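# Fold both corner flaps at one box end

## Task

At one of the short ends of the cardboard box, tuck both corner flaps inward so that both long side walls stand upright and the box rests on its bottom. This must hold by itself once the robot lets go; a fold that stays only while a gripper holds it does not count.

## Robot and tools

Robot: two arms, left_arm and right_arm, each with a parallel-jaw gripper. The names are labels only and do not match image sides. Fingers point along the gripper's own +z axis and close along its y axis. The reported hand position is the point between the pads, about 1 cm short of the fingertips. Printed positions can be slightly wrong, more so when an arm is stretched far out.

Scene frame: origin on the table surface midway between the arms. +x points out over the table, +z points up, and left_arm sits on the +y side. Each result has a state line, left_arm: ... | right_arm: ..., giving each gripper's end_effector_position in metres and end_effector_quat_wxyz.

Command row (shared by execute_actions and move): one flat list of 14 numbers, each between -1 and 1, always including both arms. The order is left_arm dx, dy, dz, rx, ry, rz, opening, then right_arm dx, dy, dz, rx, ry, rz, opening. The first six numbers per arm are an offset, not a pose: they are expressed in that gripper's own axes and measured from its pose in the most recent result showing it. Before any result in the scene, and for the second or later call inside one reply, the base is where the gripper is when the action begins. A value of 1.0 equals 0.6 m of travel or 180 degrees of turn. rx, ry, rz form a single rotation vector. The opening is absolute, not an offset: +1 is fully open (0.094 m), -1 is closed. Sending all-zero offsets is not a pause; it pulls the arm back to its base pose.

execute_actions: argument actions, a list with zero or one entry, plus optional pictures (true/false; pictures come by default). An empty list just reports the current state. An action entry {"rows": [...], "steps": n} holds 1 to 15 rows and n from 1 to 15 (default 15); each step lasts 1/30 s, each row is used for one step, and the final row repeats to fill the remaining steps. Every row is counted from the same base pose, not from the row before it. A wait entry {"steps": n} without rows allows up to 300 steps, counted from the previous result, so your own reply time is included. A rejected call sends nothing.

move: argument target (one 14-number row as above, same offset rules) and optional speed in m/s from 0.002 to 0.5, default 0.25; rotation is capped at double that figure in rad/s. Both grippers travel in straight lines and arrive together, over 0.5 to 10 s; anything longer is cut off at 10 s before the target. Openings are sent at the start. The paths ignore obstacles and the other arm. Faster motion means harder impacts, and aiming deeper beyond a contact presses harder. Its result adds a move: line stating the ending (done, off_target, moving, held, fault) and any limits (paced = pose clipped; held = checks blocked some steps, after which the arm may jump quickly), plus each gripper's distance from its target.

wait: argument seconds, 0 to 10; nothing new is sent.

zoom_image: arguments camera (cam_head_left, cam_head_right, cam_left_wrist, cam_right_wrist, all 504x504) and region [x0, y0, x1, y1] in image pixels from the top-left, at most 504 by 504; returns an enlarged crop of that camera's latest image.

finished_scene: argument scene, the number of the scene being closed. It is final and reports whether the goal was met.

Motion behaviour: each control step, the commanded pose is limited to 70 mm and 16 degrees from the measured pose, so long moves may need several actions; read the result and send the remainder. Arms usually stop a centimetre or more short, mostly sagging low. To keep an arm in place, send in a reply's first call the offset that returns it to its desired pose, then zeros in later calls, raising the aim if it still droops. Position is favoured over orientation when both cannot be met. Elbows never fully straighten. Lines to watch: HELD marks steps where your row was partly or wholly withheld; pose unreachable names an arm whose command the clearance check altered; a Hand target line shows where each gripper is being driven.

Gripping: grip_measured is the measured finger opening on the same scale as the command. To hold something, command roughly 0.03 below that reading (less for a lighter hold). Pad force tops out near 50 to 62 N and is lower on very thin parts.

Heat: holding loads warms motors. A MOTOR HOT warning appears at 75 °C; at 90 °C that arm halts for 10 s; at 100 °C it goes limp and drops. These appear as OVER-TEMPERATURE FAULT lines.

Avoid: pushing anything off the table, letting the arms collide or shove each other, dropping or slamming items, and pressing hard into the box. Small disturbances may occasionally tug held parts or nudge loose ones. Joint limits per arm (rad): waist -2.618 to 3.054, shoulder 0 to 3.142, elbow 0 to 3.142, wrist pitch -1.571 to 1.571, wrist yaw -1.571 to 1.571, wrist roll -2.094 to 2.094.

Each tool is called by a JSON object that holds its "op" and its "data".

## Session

{"op": "execute_actions", "data": {"actions": []}}

Scene clock: 0.00 s of 4500.00 s.
left_arm: end_effector_position=(+0.3938, +0.3405, +0.4108) grip_measured=+1.000 end_effector_quat_wxyz=(+0.705, -0.067, +0.704, +0.056) | right_arm: end_effector_position=(+0.4015, -0.3011, +0.4025) grip_measured=-0.383 end_effector_quat_wxyz=(+0.699, -0.061, +0.710, +0.051)
Joint positions: left_arm=[-0.005  1.046  1.061 -0.015  0.011 -0.015  0.094] | right_arm=[-0.01   1.043  1.043 -0.017 -0.004 -0.012  0.029]
Joint velocities: left_arm=[-0.002 -0.012 -0.002 -0.066 -0.081 -0.007  0.   ] | right_arm=[ 0.007 -0.012 -0.002  0.066  0.007  0.007 -0.   ]
Hand target (left_arm): +0.392, +0.340, +0.413; +0.706, -0.067, +0.703, +0.056
Hand target (right_arm): +0.400, -0.301, +0.402; +0.696, -0.061, +0.713, +0.050

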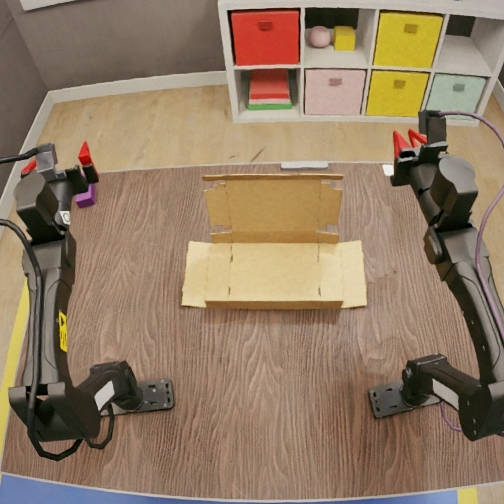

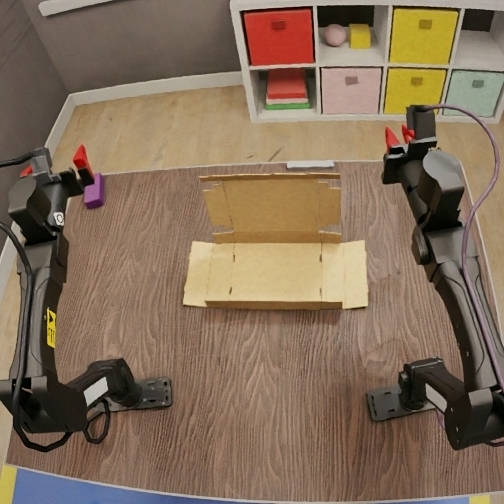

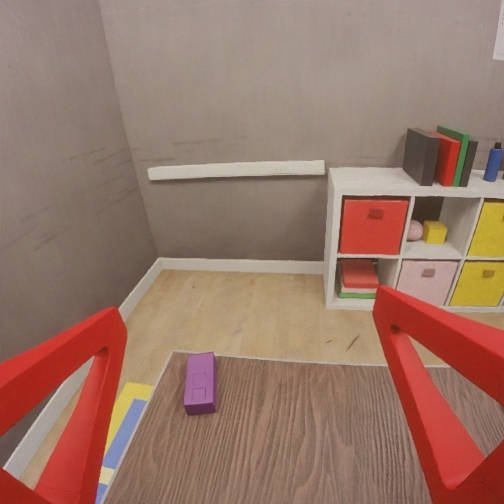

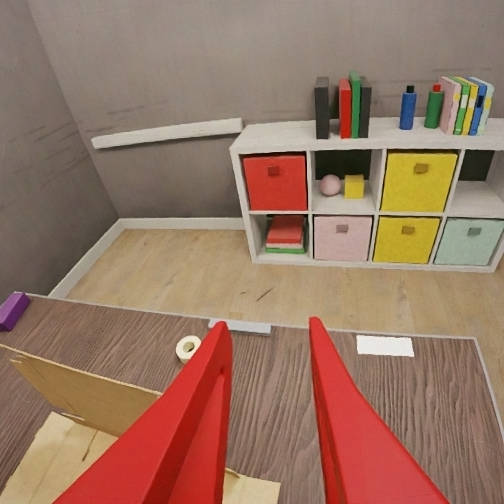

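{"op": "move", "data": {"target": [0.533,-0.362,-0.392,0,0.5,0,-1,0.517,0.323,-0.213,-0.348,0.4075,-0.348,0.2], "speed": 0.4}}

Scene clock: 4.80 s of 4500.00 s.
left_arm: end_effector_position=(+0.2039, +0.0882, +0.0940) grip_measured=-0.977 end_effector_quat_wxyz=(+0.001, -0.099, +0.995, -0.002) | right_arm: end_effector_position=(+0.2389, -0.1369, +0.0907) grip_measured=+0.198 end_effector_quat_wxyz=(-0.015, -0.705, +0.709, +0.005)
Joint positions: left_arm=[-0.976  1.533  1.134 -1.167  0.    -0.986  0.001] | right_arm=[ 0.637  1.753  1.357 -1.205 -0.011 -0.764  0.056]
Joint velocities: left_arm=[-0.007 -0.007 -0.007  0.007  0.007 -0.007 -0.001] | right_arm=[-0.002  0.017  0.007 -0.007  0.022  0.007 -0.001]
Hand target (left_arm): +0.202, +0.084, +0.091; -0.004, -0.100, +0.995, -0.004
Hand target (right_arm): +0.242, -0.133, +0.097; +0.009, +0.710, -0.704, -0.002
Off the commanded pose (left_arm): 0.008 m, 2 deg.
Off the commanded pose (right_arm): 0.003 m, 1 deg.
move: done
camera_calibration (this result's frames):
cam_left_wrist: T_world_to_cam=[[0.126838, -0.991279, 0.0357472, 0.0549312], [-0.856257, -0.0912263, 0.508431, 0.160284], [-0.500736, -0.0950971, -0.86036, 0.285775], [0, 0, 0, 1]] pos_world=[0.273375, 0.0962506, 0.162412]
cam_right_wrist: T_world_to_cam=[[0.986219, -0.143467, -0.0824024, -0.240365], [-0.0547497, -0.752996, 0.655744, -0.117107], [-0.156126, -0.642195, -0.750473, 0.107544], [0, 0, 0, 1]] pos_world=[0.247431, -0.0536012, 0.137694]

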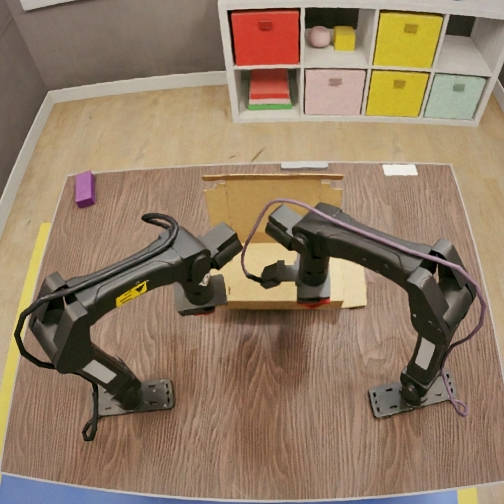

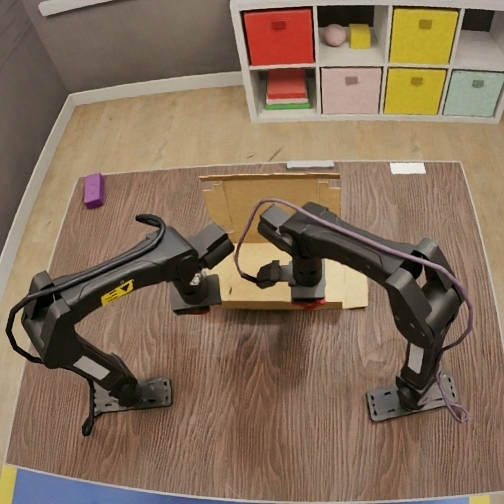

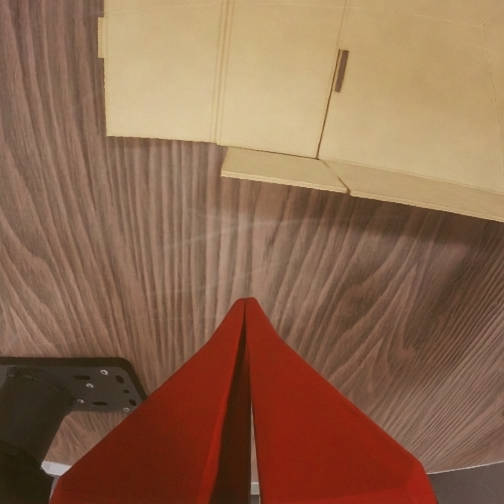

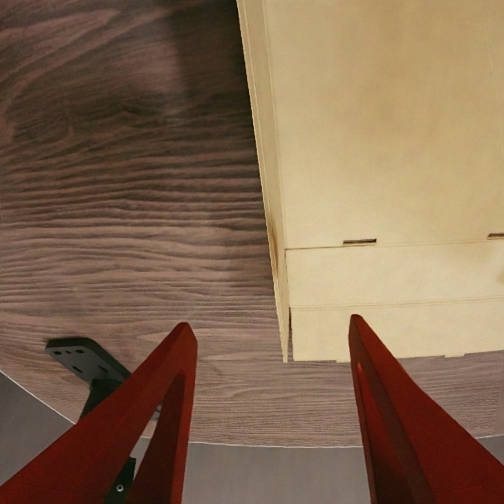

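{"op": "move", "data": {"target": [0,0.01,0.11,0,0,0,-1,0.005,0.01,0.11,0,0,0,0.2], "speed": 0.15}}

{"op": "move", "data": {"target": [0,0,0,0,0,0,-1,0,0,0,0,0,0,-0.99]}}

Scene clock: 7.30 s of 4500.00 s.
left_arm: end_effector_position=(+0.2056, +0.0887, +0.0347) grip_measured=-0.977 end_effector_quat_wxyz=(+0.007, -0.099, +0.995, -0.010) | right_arm: end_effector_position=(+0.2381, -0.1379, +0.0313) grip_measured=+0.198 end_effector_quat_wxyz=(-0.006, -0.705, +0.709, +0.005)
Joint positions: left_arm=[-0.968  1.582  0.937 -0.9    0.002 -0.978  0.001] | right_arm=[ 0.637  1.793  1.16  -0.95  -0.01  -0.765  0.056]
Joint velocities: left_arm=[-0.012  0.007  0.002 -0.007 -0.037 -0.037  0.   ] | right_arm=[ 0.002  0.007 -0.007 -0.051  0.051  0.037 -0.001]
Hand target (left_arm): +0.204, +0.094, +0.028; +0.001, -0.099, +0.995, -0.002
Hand target (right_arm): +0.232, -0.140, +0.025; +0.015, +0.705, -0.709, -0.005
Off the commanded pose (left_arm): 0.009 m, 1 deg.
Off the commanded pose (right_arm): 0.010 m, 1 deg.
move: done
camera_calibration (this result's frames):
cam_left_wrist: T_world_to_cam=[[0.125844, -0.990616, 0.0533281, 0.0568969], [-0.86288, -0.0827769, 0.498584, 0.1929], [-0.48949, -0.10876, -0.8652, 0.234721], [0, 0, 0, 1]] pos_world=[0.274183, 0.0978587, 0.103869]
cam_right_wrist: T_world_to_cam=[[0.987368, -0.141709, -0.0708744, -0.245017], [-0.0629724, -0.76144, 0.645169, -0.0778411], [-0.145393, -0.632556, -0.760746, 0.0612954], [0, 0, 0, 1]] pos_world=[0.245932, -0.0552197, 0.0794854]

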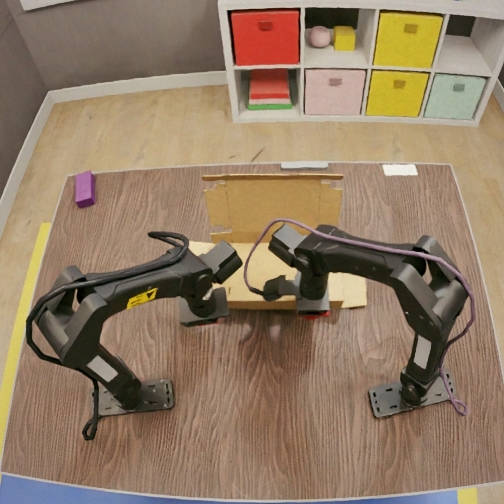

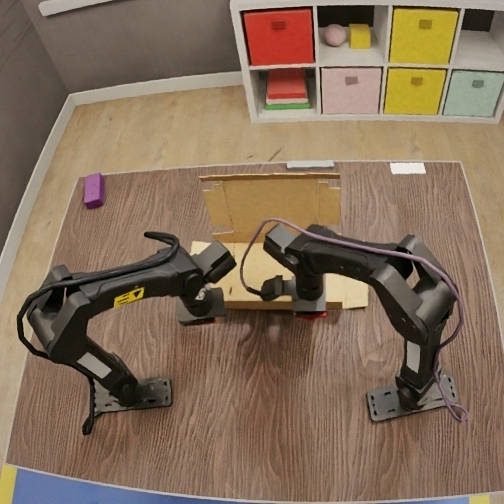

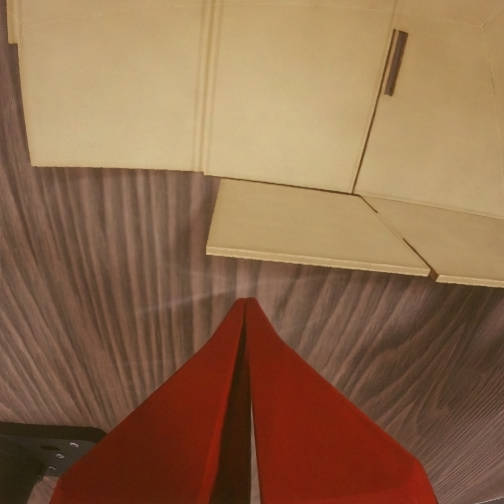

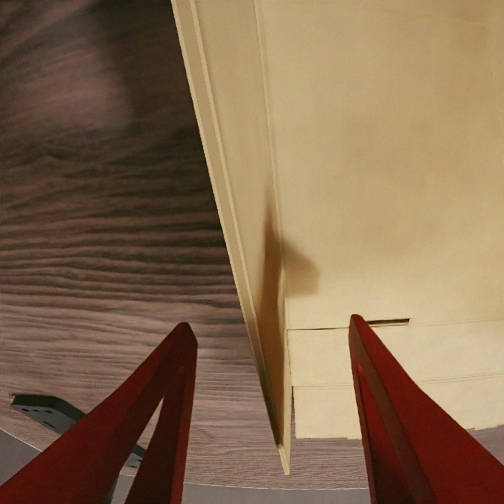

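Scene clock: 7.80 s of 4500.00 s.
left_arm: end_effector_position=(+0.2056, +0.0887, +0.0347) grip_measured=-0.977 end_effector_quat_wxyz=(+0.007, -0.099, +0.995, -0.010) | right_arm: end_effector_position=(+0.2390, -0.1380, +0.0313) grip_measured=-0.966 end_effector_quat_wxyz=(-0.005, -0.705, +0.709, +0.003)
Joint positions: left_arm=[-0.968  1.582  0.937 -0.9    0.002 -0.978  0.001] | right_arm=[ 0.637  1.793  1.16  -0.948 -0.006 -0.764  0.002]
Joint velocities: left_arm=[-0.012  0.002  0.002 -0.007  0.022  0.022  0.001] | right_arm=[-0.002  0.002  0.002  0.066  0.037 -0.051 -0.   ]
Hand target (left_arm): +0.206, +0.089, +0.035; +0.007, -0.099, +0.995, -0.010
Hand target (right_arm): +0.238, -0.138, +0.031; +0.006, +0.705, -0.709, -0.005
Off the commanded pose (left_arm): 0.000 m, 0 deg.
Off the commanded pose (right_arm): 0.001 m, 0 deg.
move: done
camera_calibration (this result's frames):
cam_left_wrist: T_world_to_cam=[[0.125844, -0.990616, 0.0533281, 0.0568969], [-0.86288, -0.0827769, 0.498584, 0.1929], [-0.48949, -0.10876, -0.8652, 0.234721], [0, 0, 0, 1]] pos_world=[0.274183, 0.0978587, 0.103869]
cam_right_wrist: T_world_to_cam=[[0.987563, -0.142493, -0.0664499, -0.246194], [-0.0663196, -0.760735, 0.645665, -0.0769451], [-0.142553, -0.633228, -0.760724, 0.0606022], [0, 0, 0, 1]] pos_world=[0.246668, -0.0552406, 0.0794227]

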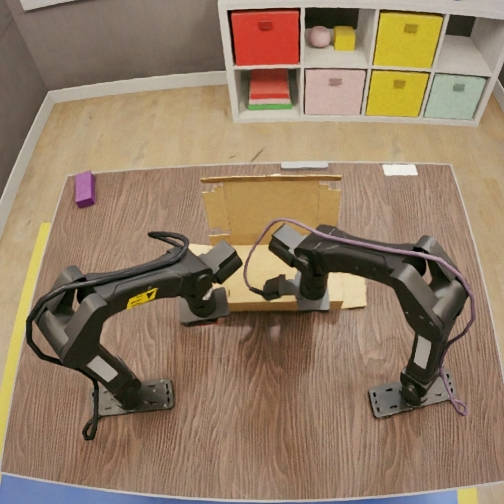

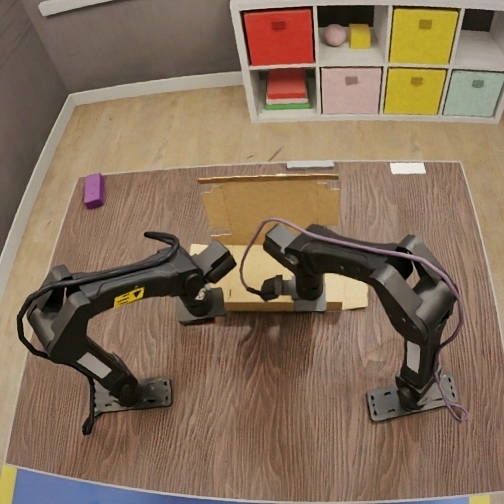

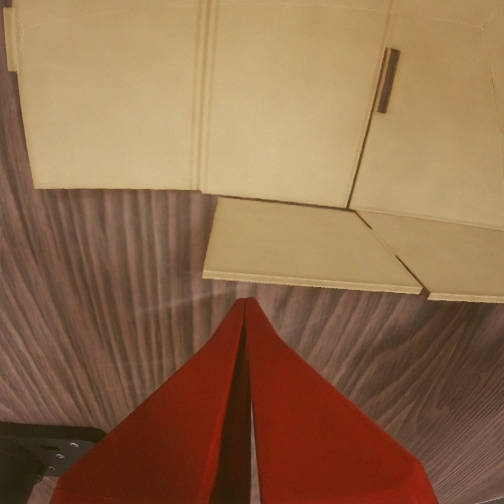

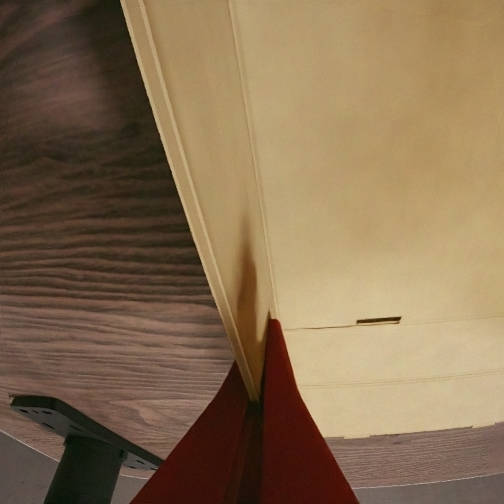

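{"op": "move", "data": {"target": [-0.14,-0.04,0,0,0,0,-1,0,0,0,0,0,0,-0.99], "speed": 0.08}}

Scene clock: 10.40 s of 4500.00 s.
left_arm: end_effector_position=(+0.2853, +0.0836, +0.0350) grip_measured=-0.978 end_effector_quat_wxyz=(+0.004, -0.102, +0.995, -0.008) | right_arm: end_effector_position=(+0.2420, -0.1375, +0.0313) grip_measured=-0.966 end_effector_quat_wxyz=(+0.000, -0.701, +0.713, -0.002)
Joint positions: left_arm=[-0.805  1.823  1.215 -0.944  0.007 -0.819  0.001] | right_arm=[ 0.637  1.793  1.16  -0.938  0.004 -0.752  0.002]
Joint velocities: left_arm=[-0.002  0.012 -0.002  0.022  0.007  0.11   0.   ] | right_arm=[ 0.002 -0.007 -0.007  0.022  0.066 -0.022  0.   ]
Hand target (left_arm): +0.293, +0.081, +0.037; +0.008, -0.099, +0.995, -0.011
Hand target (right_arm): +0.239, -0.138, +0.031; +0.005, +0.705, -0.709, -0.003
Off the commanded pose (left_arm): 0.008 m, 0 deg.
Off the commanded pose (right_arm): 0.003 m, 1 deg.
move: done
camera_calibration (this result's frames):
cam_left_wrist: T_world_to_cam=[[0.130985, -0.990168, 0.0490994, 0.0403748], [-0.859706, -0.0887842, 0.503015, 0.260541], [-0.493709, -0.108099, -0.862882, 0.27444], [0, 0, 0, 1]] pos_world=[0.354194, 0.0927764, 0.103771]
cam_right_wrist: T_world_to_cam=[[0.986666, -0.154127, -0.052293, -0.250947], [-0.0845201, -0.759791, 0.644651, -0.071792], [-0.13909, -0.631635, -0.762687, 0.0607783], [0, 0, 0, 1]] pos_world=[0.249986, -0.0548347, 0.0795128]

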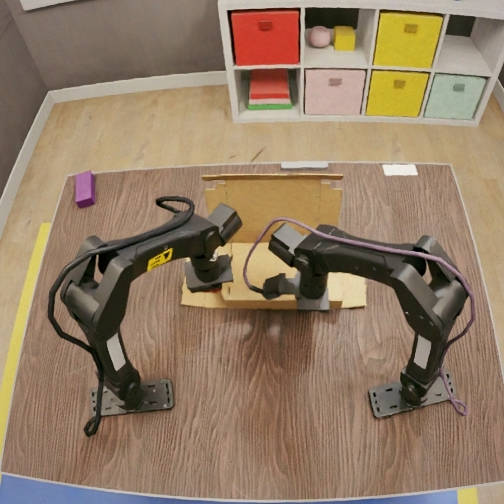

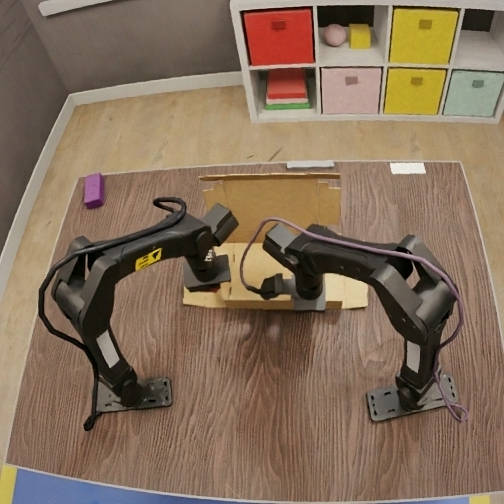

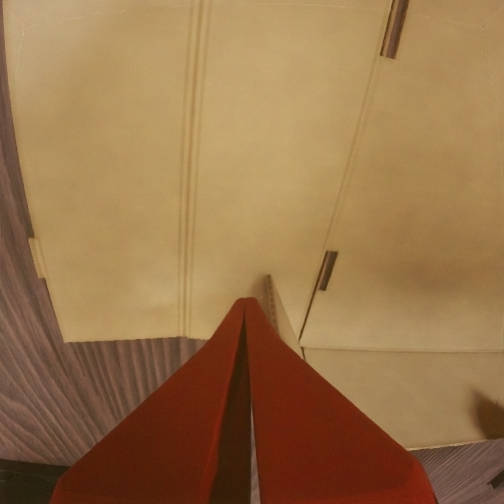

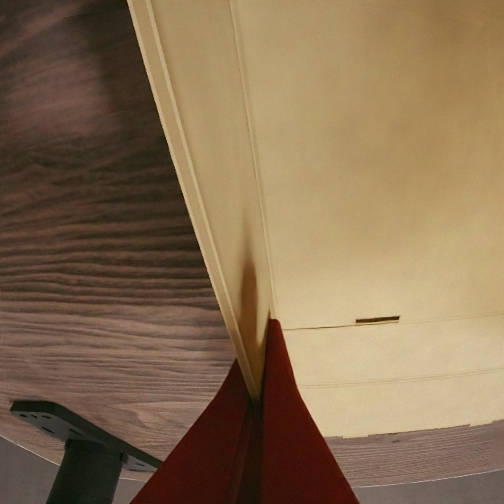

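{"op": "move", "data": {"target": [-0.005,-0.045,0,0,0,0,-1,0,0.004,0,0,0,0,-0.99], "speed": 0.06}}

{"op": "move", "data": {"target": [-0.04,0.17,-0.12,0,0,0,-1,0,0,0,0,0,0,-0.99], "speed": 0.25}}

Scene clock: 12.17 s of 4500.00 s.
left_arm: end_effector_position=(+0.2887, +0.0672, +0.0341) grip_measured=-0.978 end_effector_quat_wxyz=(+0.002, -0.101, +0.995, -0.002) | right_arm: end_effector_position=(+0.2423, -0.1380, +0.0313) grip_measured=-0.966 end_effector_quat_wxyz=(-0.000, -0.701, +0.713, -0.004)
Joint positions: left_arm=[-0.842  1.879  1.285 -0.97   0.001 -0.854  0.001] | right_arm=[ 0.637  1.793  1.16  -0.939  0.007 -0.752  0.002]
Joint velocities: left_arm=[ 0.002  0.017  0.002 -0.066  0.066 -0.037 -0.   ] | right_arm=[ 0.002 -0.002 -0.007  0.022 -0.007 -0.037  0.001]
Hand target (left_arm): +0.293, +0.058, +0.035; +0.004, -0.101, +0.995, -0.008
Hand target (right_arm): +0.240, -0.137, +0.031; -0.000, +0.701, -0.713, +0.002
Off the commanded pose (left_arm): 0.011 m, 1 deg.
Off the commanded pose (right_arm): 0.003 m, 0 deg.
move: off_target (left_arm)
camera_calibration (this result's frames):
cam_left_wrist: T_world_to_cam=[[0.129823, -0.990866, 0.0364661, 0.024578], [-0.856519, -0.0935415, 0.507568, 0.261697], [-0.499521, -0.0971282, -0.860839, 0.274442], [0, 0, 0, 1]] pos_world=[0.358047, 0.0754891, 0.102525]
cam_right_wrist: T_world_to_cam=[[0.986751, -0.154264, -0.0502421, -0.251385], [-0.0855929, -0.758066, 0.646537, -0.0717245], [-0.137824, -0.633671, -0.761226, 0.0598585], [0, 0, 0, 1]] pos_world=[0.250165, -0.0552209, 0.0793083]

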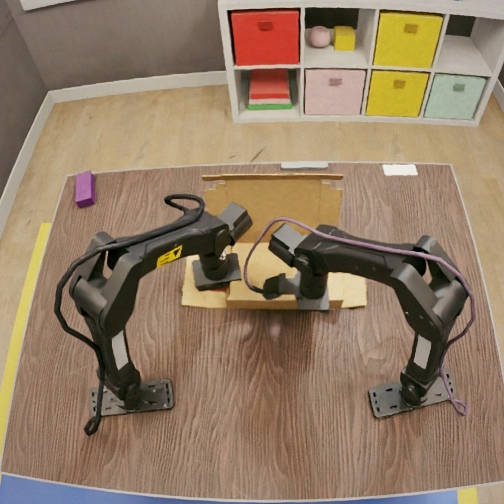

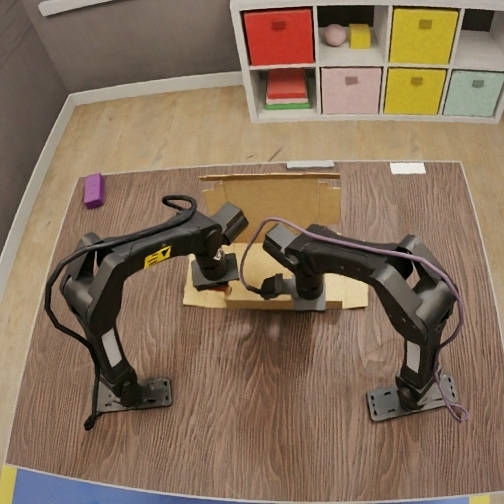

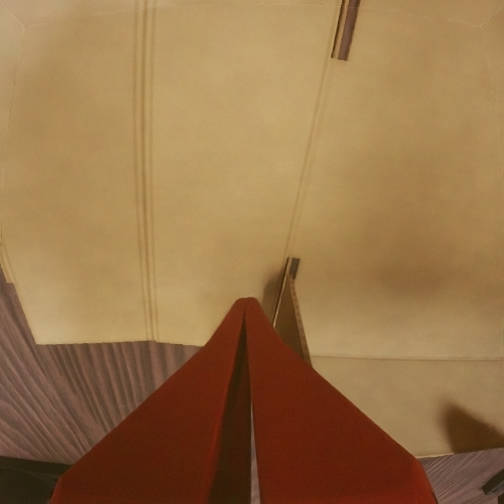

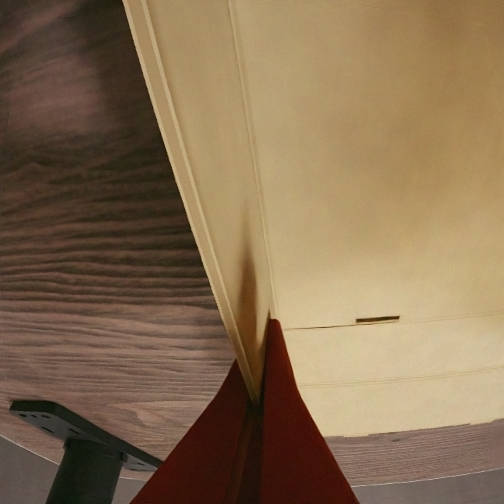

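Scene clock: 13.33 s of 4500.00 s.
left_arm: end_effector_position=(+0.2910, +0.1719, +0.0975) grip_measured=-0.978 end_effector_quat_wxyz=(-0.006, -0.105, +0.994, +0.002) | right_arm: end_effector_position=(+0.2424, -0.1380, +0.0313) grip_measured=-0.966 end_effector_quat_wxyz=(+0.000, -0.701, +0.713, -0.004)
Joint positions: left_arm=[-0.544  1.657  1.275 -1.202  0.001 -0.564  0.001] | right_arm=[ 0.637  1.793  1.16  -0.938  0.008 -0.752  0.002]
Joint velocities: left_arm=[0.002 0.007 0.002 0.007 0.007 0.007 0.   ] | right_arm=[ 0.007  0.007  0.002  0.095 -0.007 -0.007 -0.001]
Hand target (left_arm): +0.292, +0.172, +0.107; +0.003, -0.101, +0.995, -0.003
Hand target (right_arm): +0.242, -0.138, +0.031; -0.000, +0.701, -0.713, +0.004
Off the commanded pose (left_arm): 0.008 m, 1 deg.
Off the commanded pose (right_arm): 0.000 m, 0 deg.
move: done
camera_calibration (this result's frames):
cam_left_wrist: T_world_to_cam=[[0.1379, -0.99007, 0.027305, 0.124128], [-0.847279, -0.103645, 0.520937, 0.238948], [-0.512934, -0.0949721, -0.853158, 0.343149], [0, 0, 0, 1]] pos_world=[0.361352, 0.18025, 0.164895]
cam_right_wrist: T_world_to_cam=[[0.986778, -0.154264, -0.0497111, -0.251518], [-0.0859416, -0.758071, 0.646484, -0.0716137], [-0.137414, -0.633664, -0.761306, 0.0597917], [0, 0, 0, 1]] pos_world=[0.250254, -0.0552005, 0.0793137]

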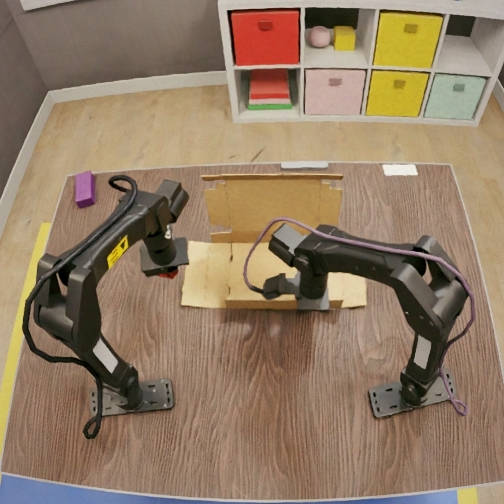

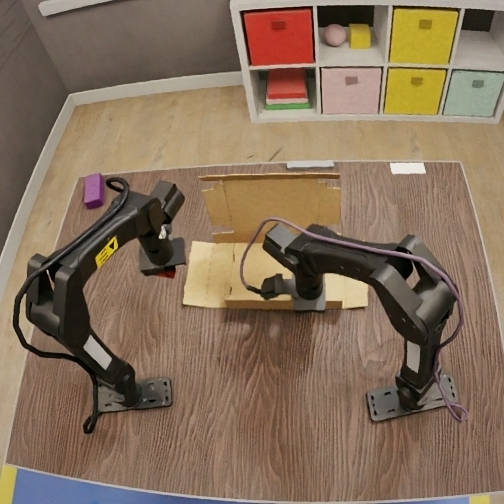

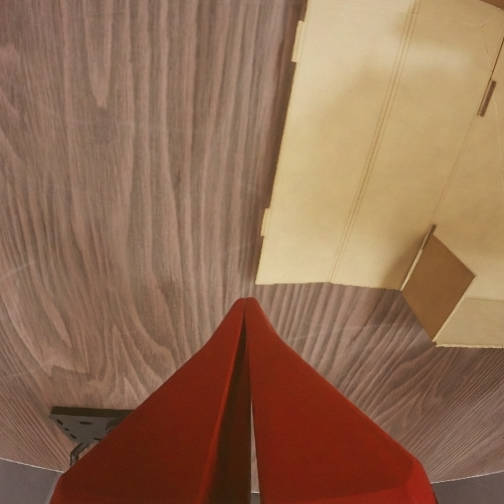

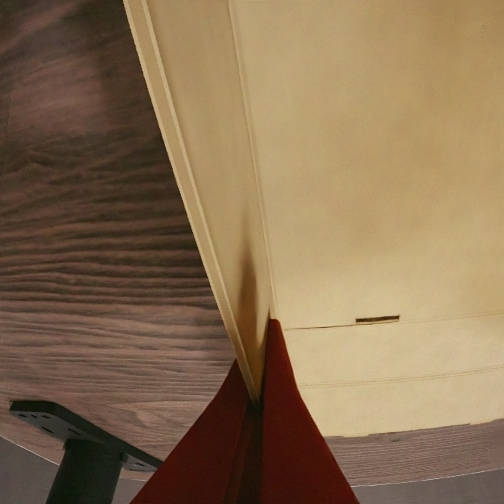

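{"op": "move", "data": {"target": [-0.278,-0.046,0.03,0.317,-0.256,0.498,-1,0,0,0,0,0,0,-0.99], "speed": 0.4}}

Scene clock: 18.27 s of 4500.00 s.
left_arm: end_effector_position=(+0.4566, +0.1778, +0.0771) grip_measured=-0.978 end_effector_quat_wxyz=(+0.361, +0.599, +0.604, -0.383) | right_arm: end_effector_position=(+0.2424, -0.1380, +0.0313) grip_measured=-0.966 end_effector_quat_wxyz=(+0.000, -0.701, +0.713, -0.004)
Joint positions: left_arm=[-0.044  2.455  1.964 -1.406  1.079  1.903  0.001] | right_arm=[ 0.637  1.793  1.16  -0.938  0.008 -0.752  0.002]
Joint velocities: left_arm=[ 0.002 -0.007  0.002 -0.066 -0.007 -0.007 -0.001] | right_arm=[-0.012 -0.007  0.002  0.007 -0.007  0.037 -0.   ]
Hand target (left_arm): +0.462, +0.179, +0.080; +0.371, +0.594, +0.601, -0.385
Hand target (right_arm): +0.242, -0.138, +0.031; -0.000, +0.701, -0.713, +0.004
Off the commanded pose (left_arm): 0.004 m, 2 deg.
Off the commanded pose (right_arm): 0.000 m, 0 deg.
move: done
camera_calibration (this result's frames):
cam_left_wrist: T_world_to_cam=[[-0.997355, 0.0700561, -0.0193527, 0.441165], [0.069406, 0.839024, -0.53965, -0.113824], [-0.0215684, -0.539566, -0.841667, 0.265034], [0, 0, 0, 1]] pos_world=[0.453615, 0.207598, 0.170183]
cam_right_wrist: T_world_to_cam=[[0.986778, -0.154264, -0.0497111, -0.251518], [-0.0859416, -0.758071, 0.646484, -0.0716137], [-0.137414, -0.633664, -0.761306, 0.0597917], [0, 0, 0, 1]] pos_world=[0.250254, -0.0552005, 0.0793137]

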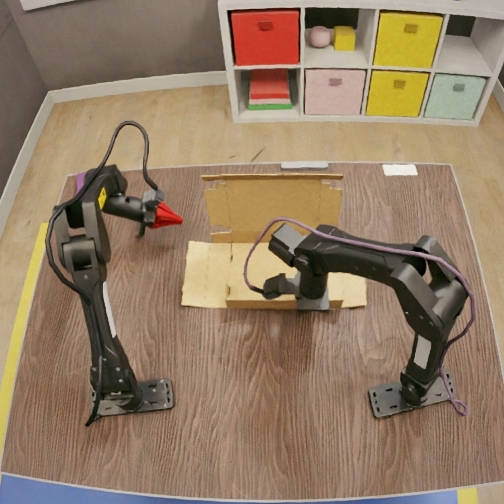

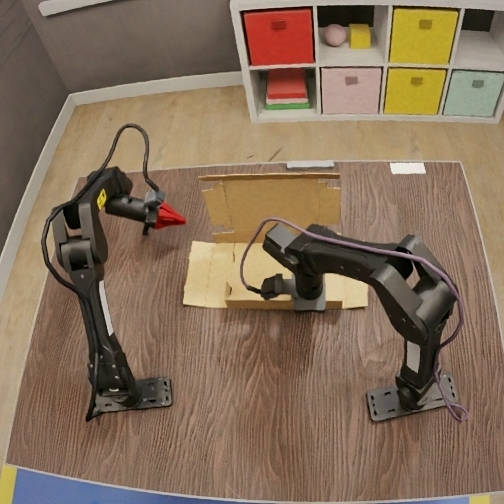

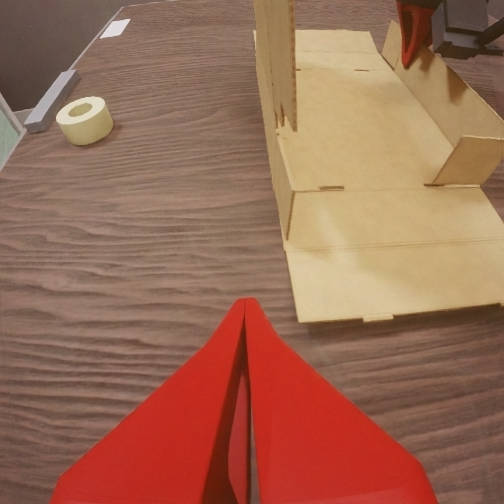

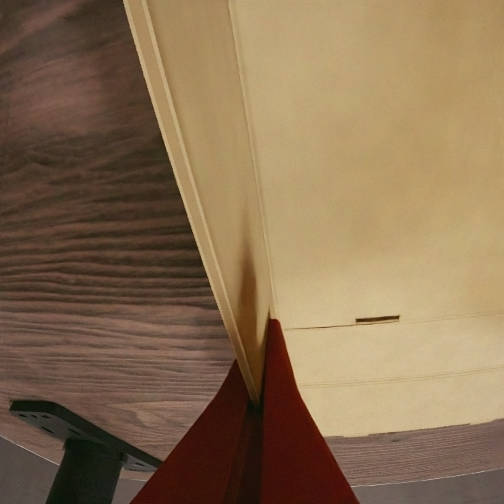

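{"op": "move", "data": {"target": [-0.008,0,0.168,0,0,0,-1,0,0,0,0,0,0,-0.99], "speed": 0.2}}

{"op": "move", "data": {"target": [-0.02,-0.11,-0.004,0,0,0,-1,0,0,0,0,0,0,-0.99], "speed": 0.07}}

Scene clock: 22.20 s of 4500.00 s.
left_arm: end_effector_position=(+0.4557, +0.0853, +0.0266) grip_measured=-0.978 end_effector_quat_wxyz=(+0.352, +0.605, +0.604, -0.382) | right_arm: end_effector_position=(+0.2424, -0.1380, +0.0313) grip_measured=-0.966 end_effector_quat_wxyz=(+0.000, -0.701, +0.713, -0.004)
Joint positions: left_arm=[-0.255  2.41   1.69  -0.803  1.092  1.477  0.001] | right_arm=[ 0.637  1.793  1.16  -0.938  0.008 -0.752  0.002]
Joint velocities: left_arm=[ 0.017 -0.012 -0.027  0.066 -0.022 -0.037  0.   ] | right_arm=[-0.017  0.012  0.012  0.081 -0.007 -0.007  0.001]
Hand target (left_arm): +0.454, +0.086, +0.035; +0.359, +0.600, +0.603, -0.384
Hand target (right_arm): +0.242, -0.138, +0.031; -0.000, +0.701, -0.713, +0.004
Off the commanded pose (left_arm): 0.010 m, 1 deg.
Off the commanded pose (right_arm): 0.000 m, 0 deg.
move: done
camera_calibration (this result's frames):
cam_left_wrist: T_world_to_cam=[[-0.996363, 0.0840988, -0.0137078, 0.443942], [0.078663, 0.846008, -0.527335, -0.0685434], [-0.0327513, -0.526495, -0.849547, 0.176775], [0, 0, 0, 1]] pos_world=[0.453509, 0.113725, 0.120119]
cam_right_wrist: T_world_to_cam=[[0.986778, -0.154264, -0.0497111, -0.251518], [-0.0859416, -0.758071, 0.646484, -0.0716137], [-0.137414, -0.633664, -0.761306, 0.0597917], [0, 0, 0, 1]] pos_world=[0.250254, -0.0552005, 0.0793137]

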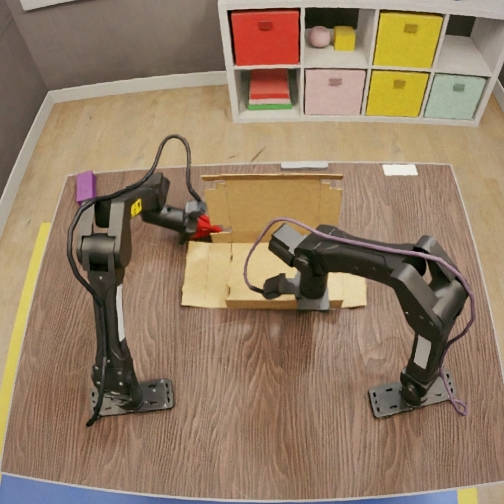

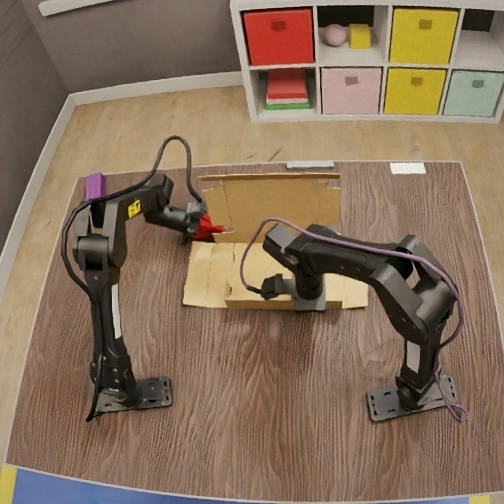

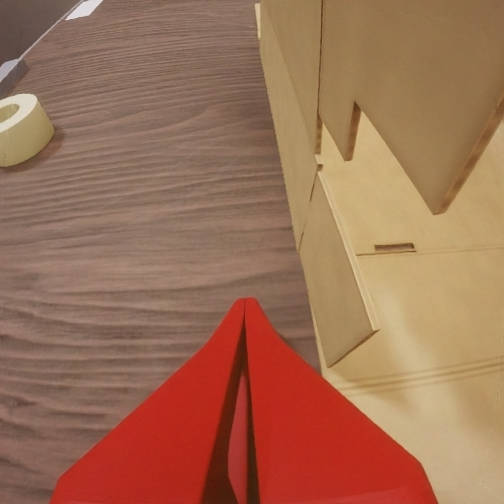

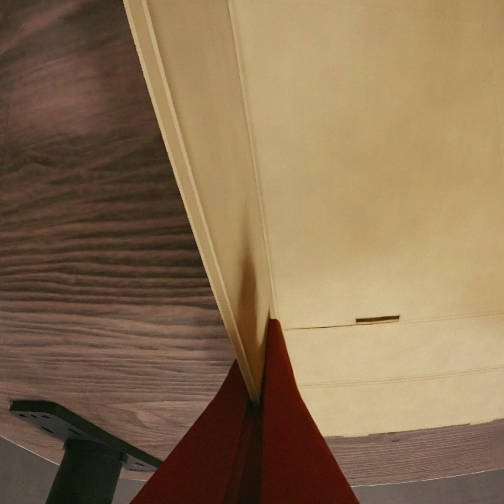

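Scene clock: 23.47 s of 4500.00 s.
left_arm: end_effector_position=(+0.3991, +0.0893, +0.0333) grip_measured=-0.978 end_effector_quat_wxyz=(+0.353, +0.607, +0.607, -0.372) | right_arm: end_effector_position=(+0.2415, -0.1382, +0.0313) grip_measured=-0.966 end_effector_quat_wxyz=(-0.001, -0.706, +0.708, -0.002)
Joint positions: left_arm=[-0.258  2.19   1.333 -0.634  1.076  1.454  0.001] | right_arm=[ 0.637  1.793  1.16  -0.941  0.005 -0.766  0.002]
Joint velocities: left_arm=[ 0.002 -0.002  0.007  0.037  0.051 -0.095  0.001] | right_arm=[ 0.022 -0.017  0.007 -0.007  0.095  0.051 -0.   ]
Hand target (left_arm): +0.390, +0.084, +0.039; +0.352, +0.605, +0.604, -0.382
Hand target (right_arm): +0.242, -0.138, +0.031; -0.000, +0.701, -0.713, +0.004
Off the commanded pose (left_arm): 0.013 m, 1 deg.
Off the commanded pose (right_arm): 0.001 m, 1 deg.
move: off_target (left_arm)
camera_calibration (this result's frames):
cam_left_wrist: T_world_to_cam=[[-0.996842, 0.0753892, -0.0249458, 0.388673], [0.0774632, 0.854067, -0.514362, -0.0646044], [-0.017472, -0.51467, -0.85721, 0.175824], [0, 0, 0, 1]] pos_world=[0.395522, 0.116366, 0.127183]
cam_right_wrist: T_world_to_cam=[[0.988591, -0.140723, -0.0537188, -0.249134], [-0.0728665, -0.758914, 0.647101, -0.0751435], [-0.13183, -0.635804, -0.760509, 0.0578664], [0, 0, 0, 1]] pos_world=[0.248445, -0.0552946, 0.0792502]

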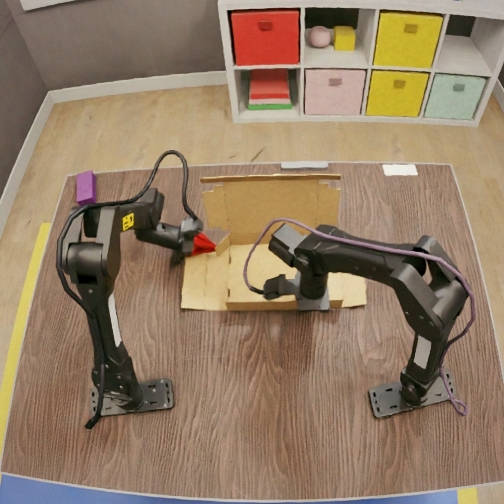

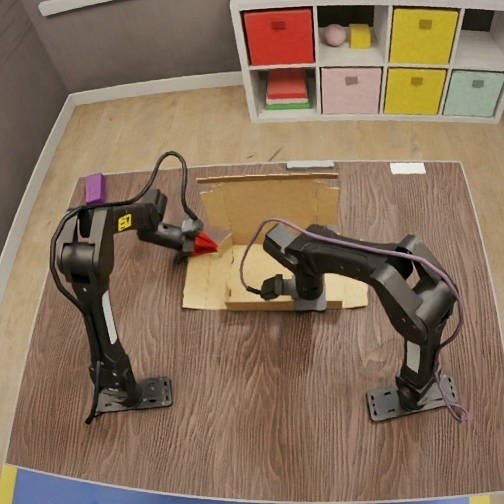

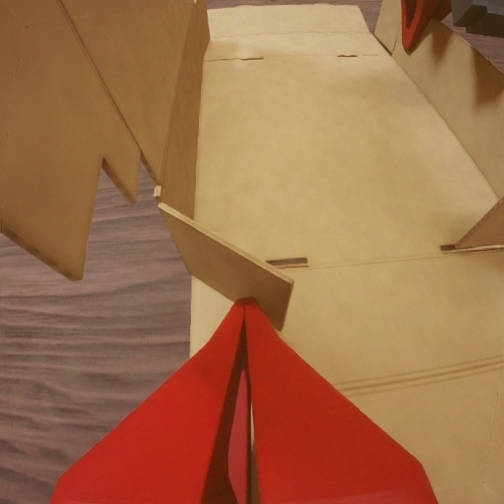

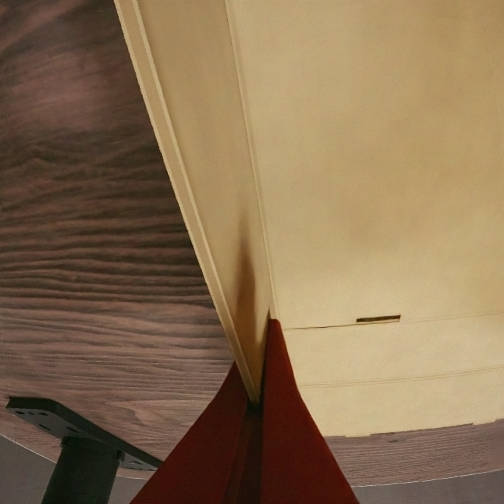

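{"op": "move", "data": {"target": [-0.033,-0.035,0.05,0,0,0,-1,0,0,0,0,0,0,-0.99], "speed": 0.06}}

Scene clock: 25.70 s of 4500.00 s.
left_arm: end_effector_position=(+0.3824, +0.0578, +0.0298) grip_measured=-0.978 end_effector_quat_wxyz=(+0.349, +0.608, +0.610, -0.369) | right_arm: end_effector_position=(+0.2416, -0.1381, +0.0313) grip_measured=-0.966 end_effector_quat_wxyz=(-0.001, -0.706, +0.708, -0.002)
Joint positions: left_arm=[-0.349  2.126  1.205 -0.414  1.051  1.27   0.001] | right_arm=[ 0.637  1.793  1.16  -0.941  0.005 -0.766  0.002]
Joint velocities: left_arm=[ 0.022 -0.027 -0.012  0.081 -0.007 -0.051 -0.002] | right_arm=[-0.002  0.017  0.002  0.051  0.022  0.081  0.   ]
Hand target (left_arm): +0.377, +0.054, +0.036; +0.352, +0.607, +0.606, -0.373
Hand target (right_arm): +0.242, -0.138, +0.031; +0.001, +0.706, -0.708, +0.002
Off the commanded pose (left_arm): 0.010 m, 1 deg.
Off the commanded pose (right_arm): 0.000 m, 0 deg.
move: done
camera_calibration (this result's frames):
cam_left_wrist: T_world_to_cam=[[-0.997037, 0.0741331, -0.0205259, 0.374292], [0.0743416, 0.860112, -0.504659, -0.0376881], [-0.0197574, -0.50469, -0.863075, 0.15676], [0, 0, 0, 1]] pos_world=[0.379082, 0.0837838, 0.123959]
cam_right_wrist: T_world_to_cam=[[0.988658, -0.140331, -0.0534968, -0.249159], [-0.0727474, -0.759119, 0.646875, -0.0751367], [-0.131387, -0.635646, -0.760718, 0.0578395], [0, 0, 0, 1]] pos_world=[0.248466, -0.055237, 0.0792744]

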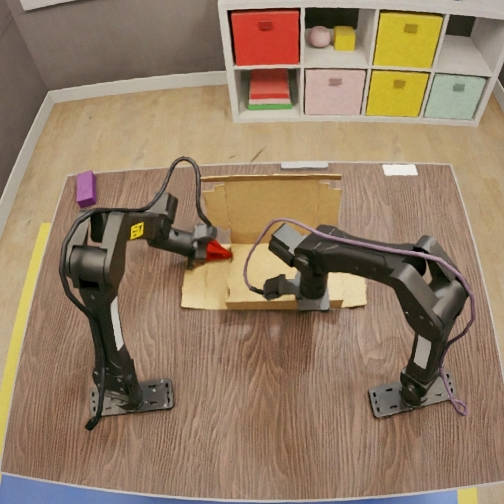

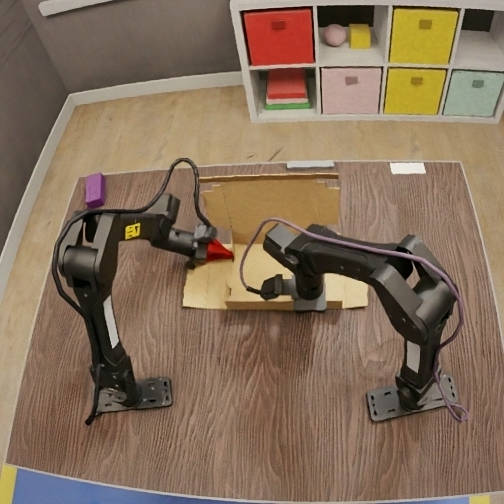

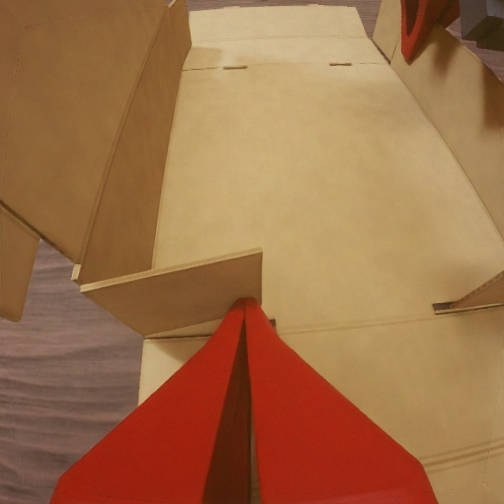

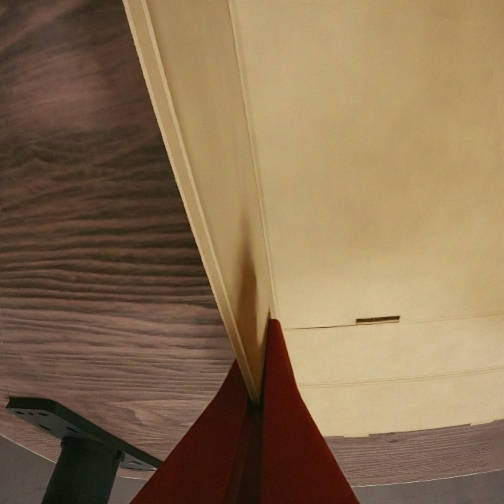

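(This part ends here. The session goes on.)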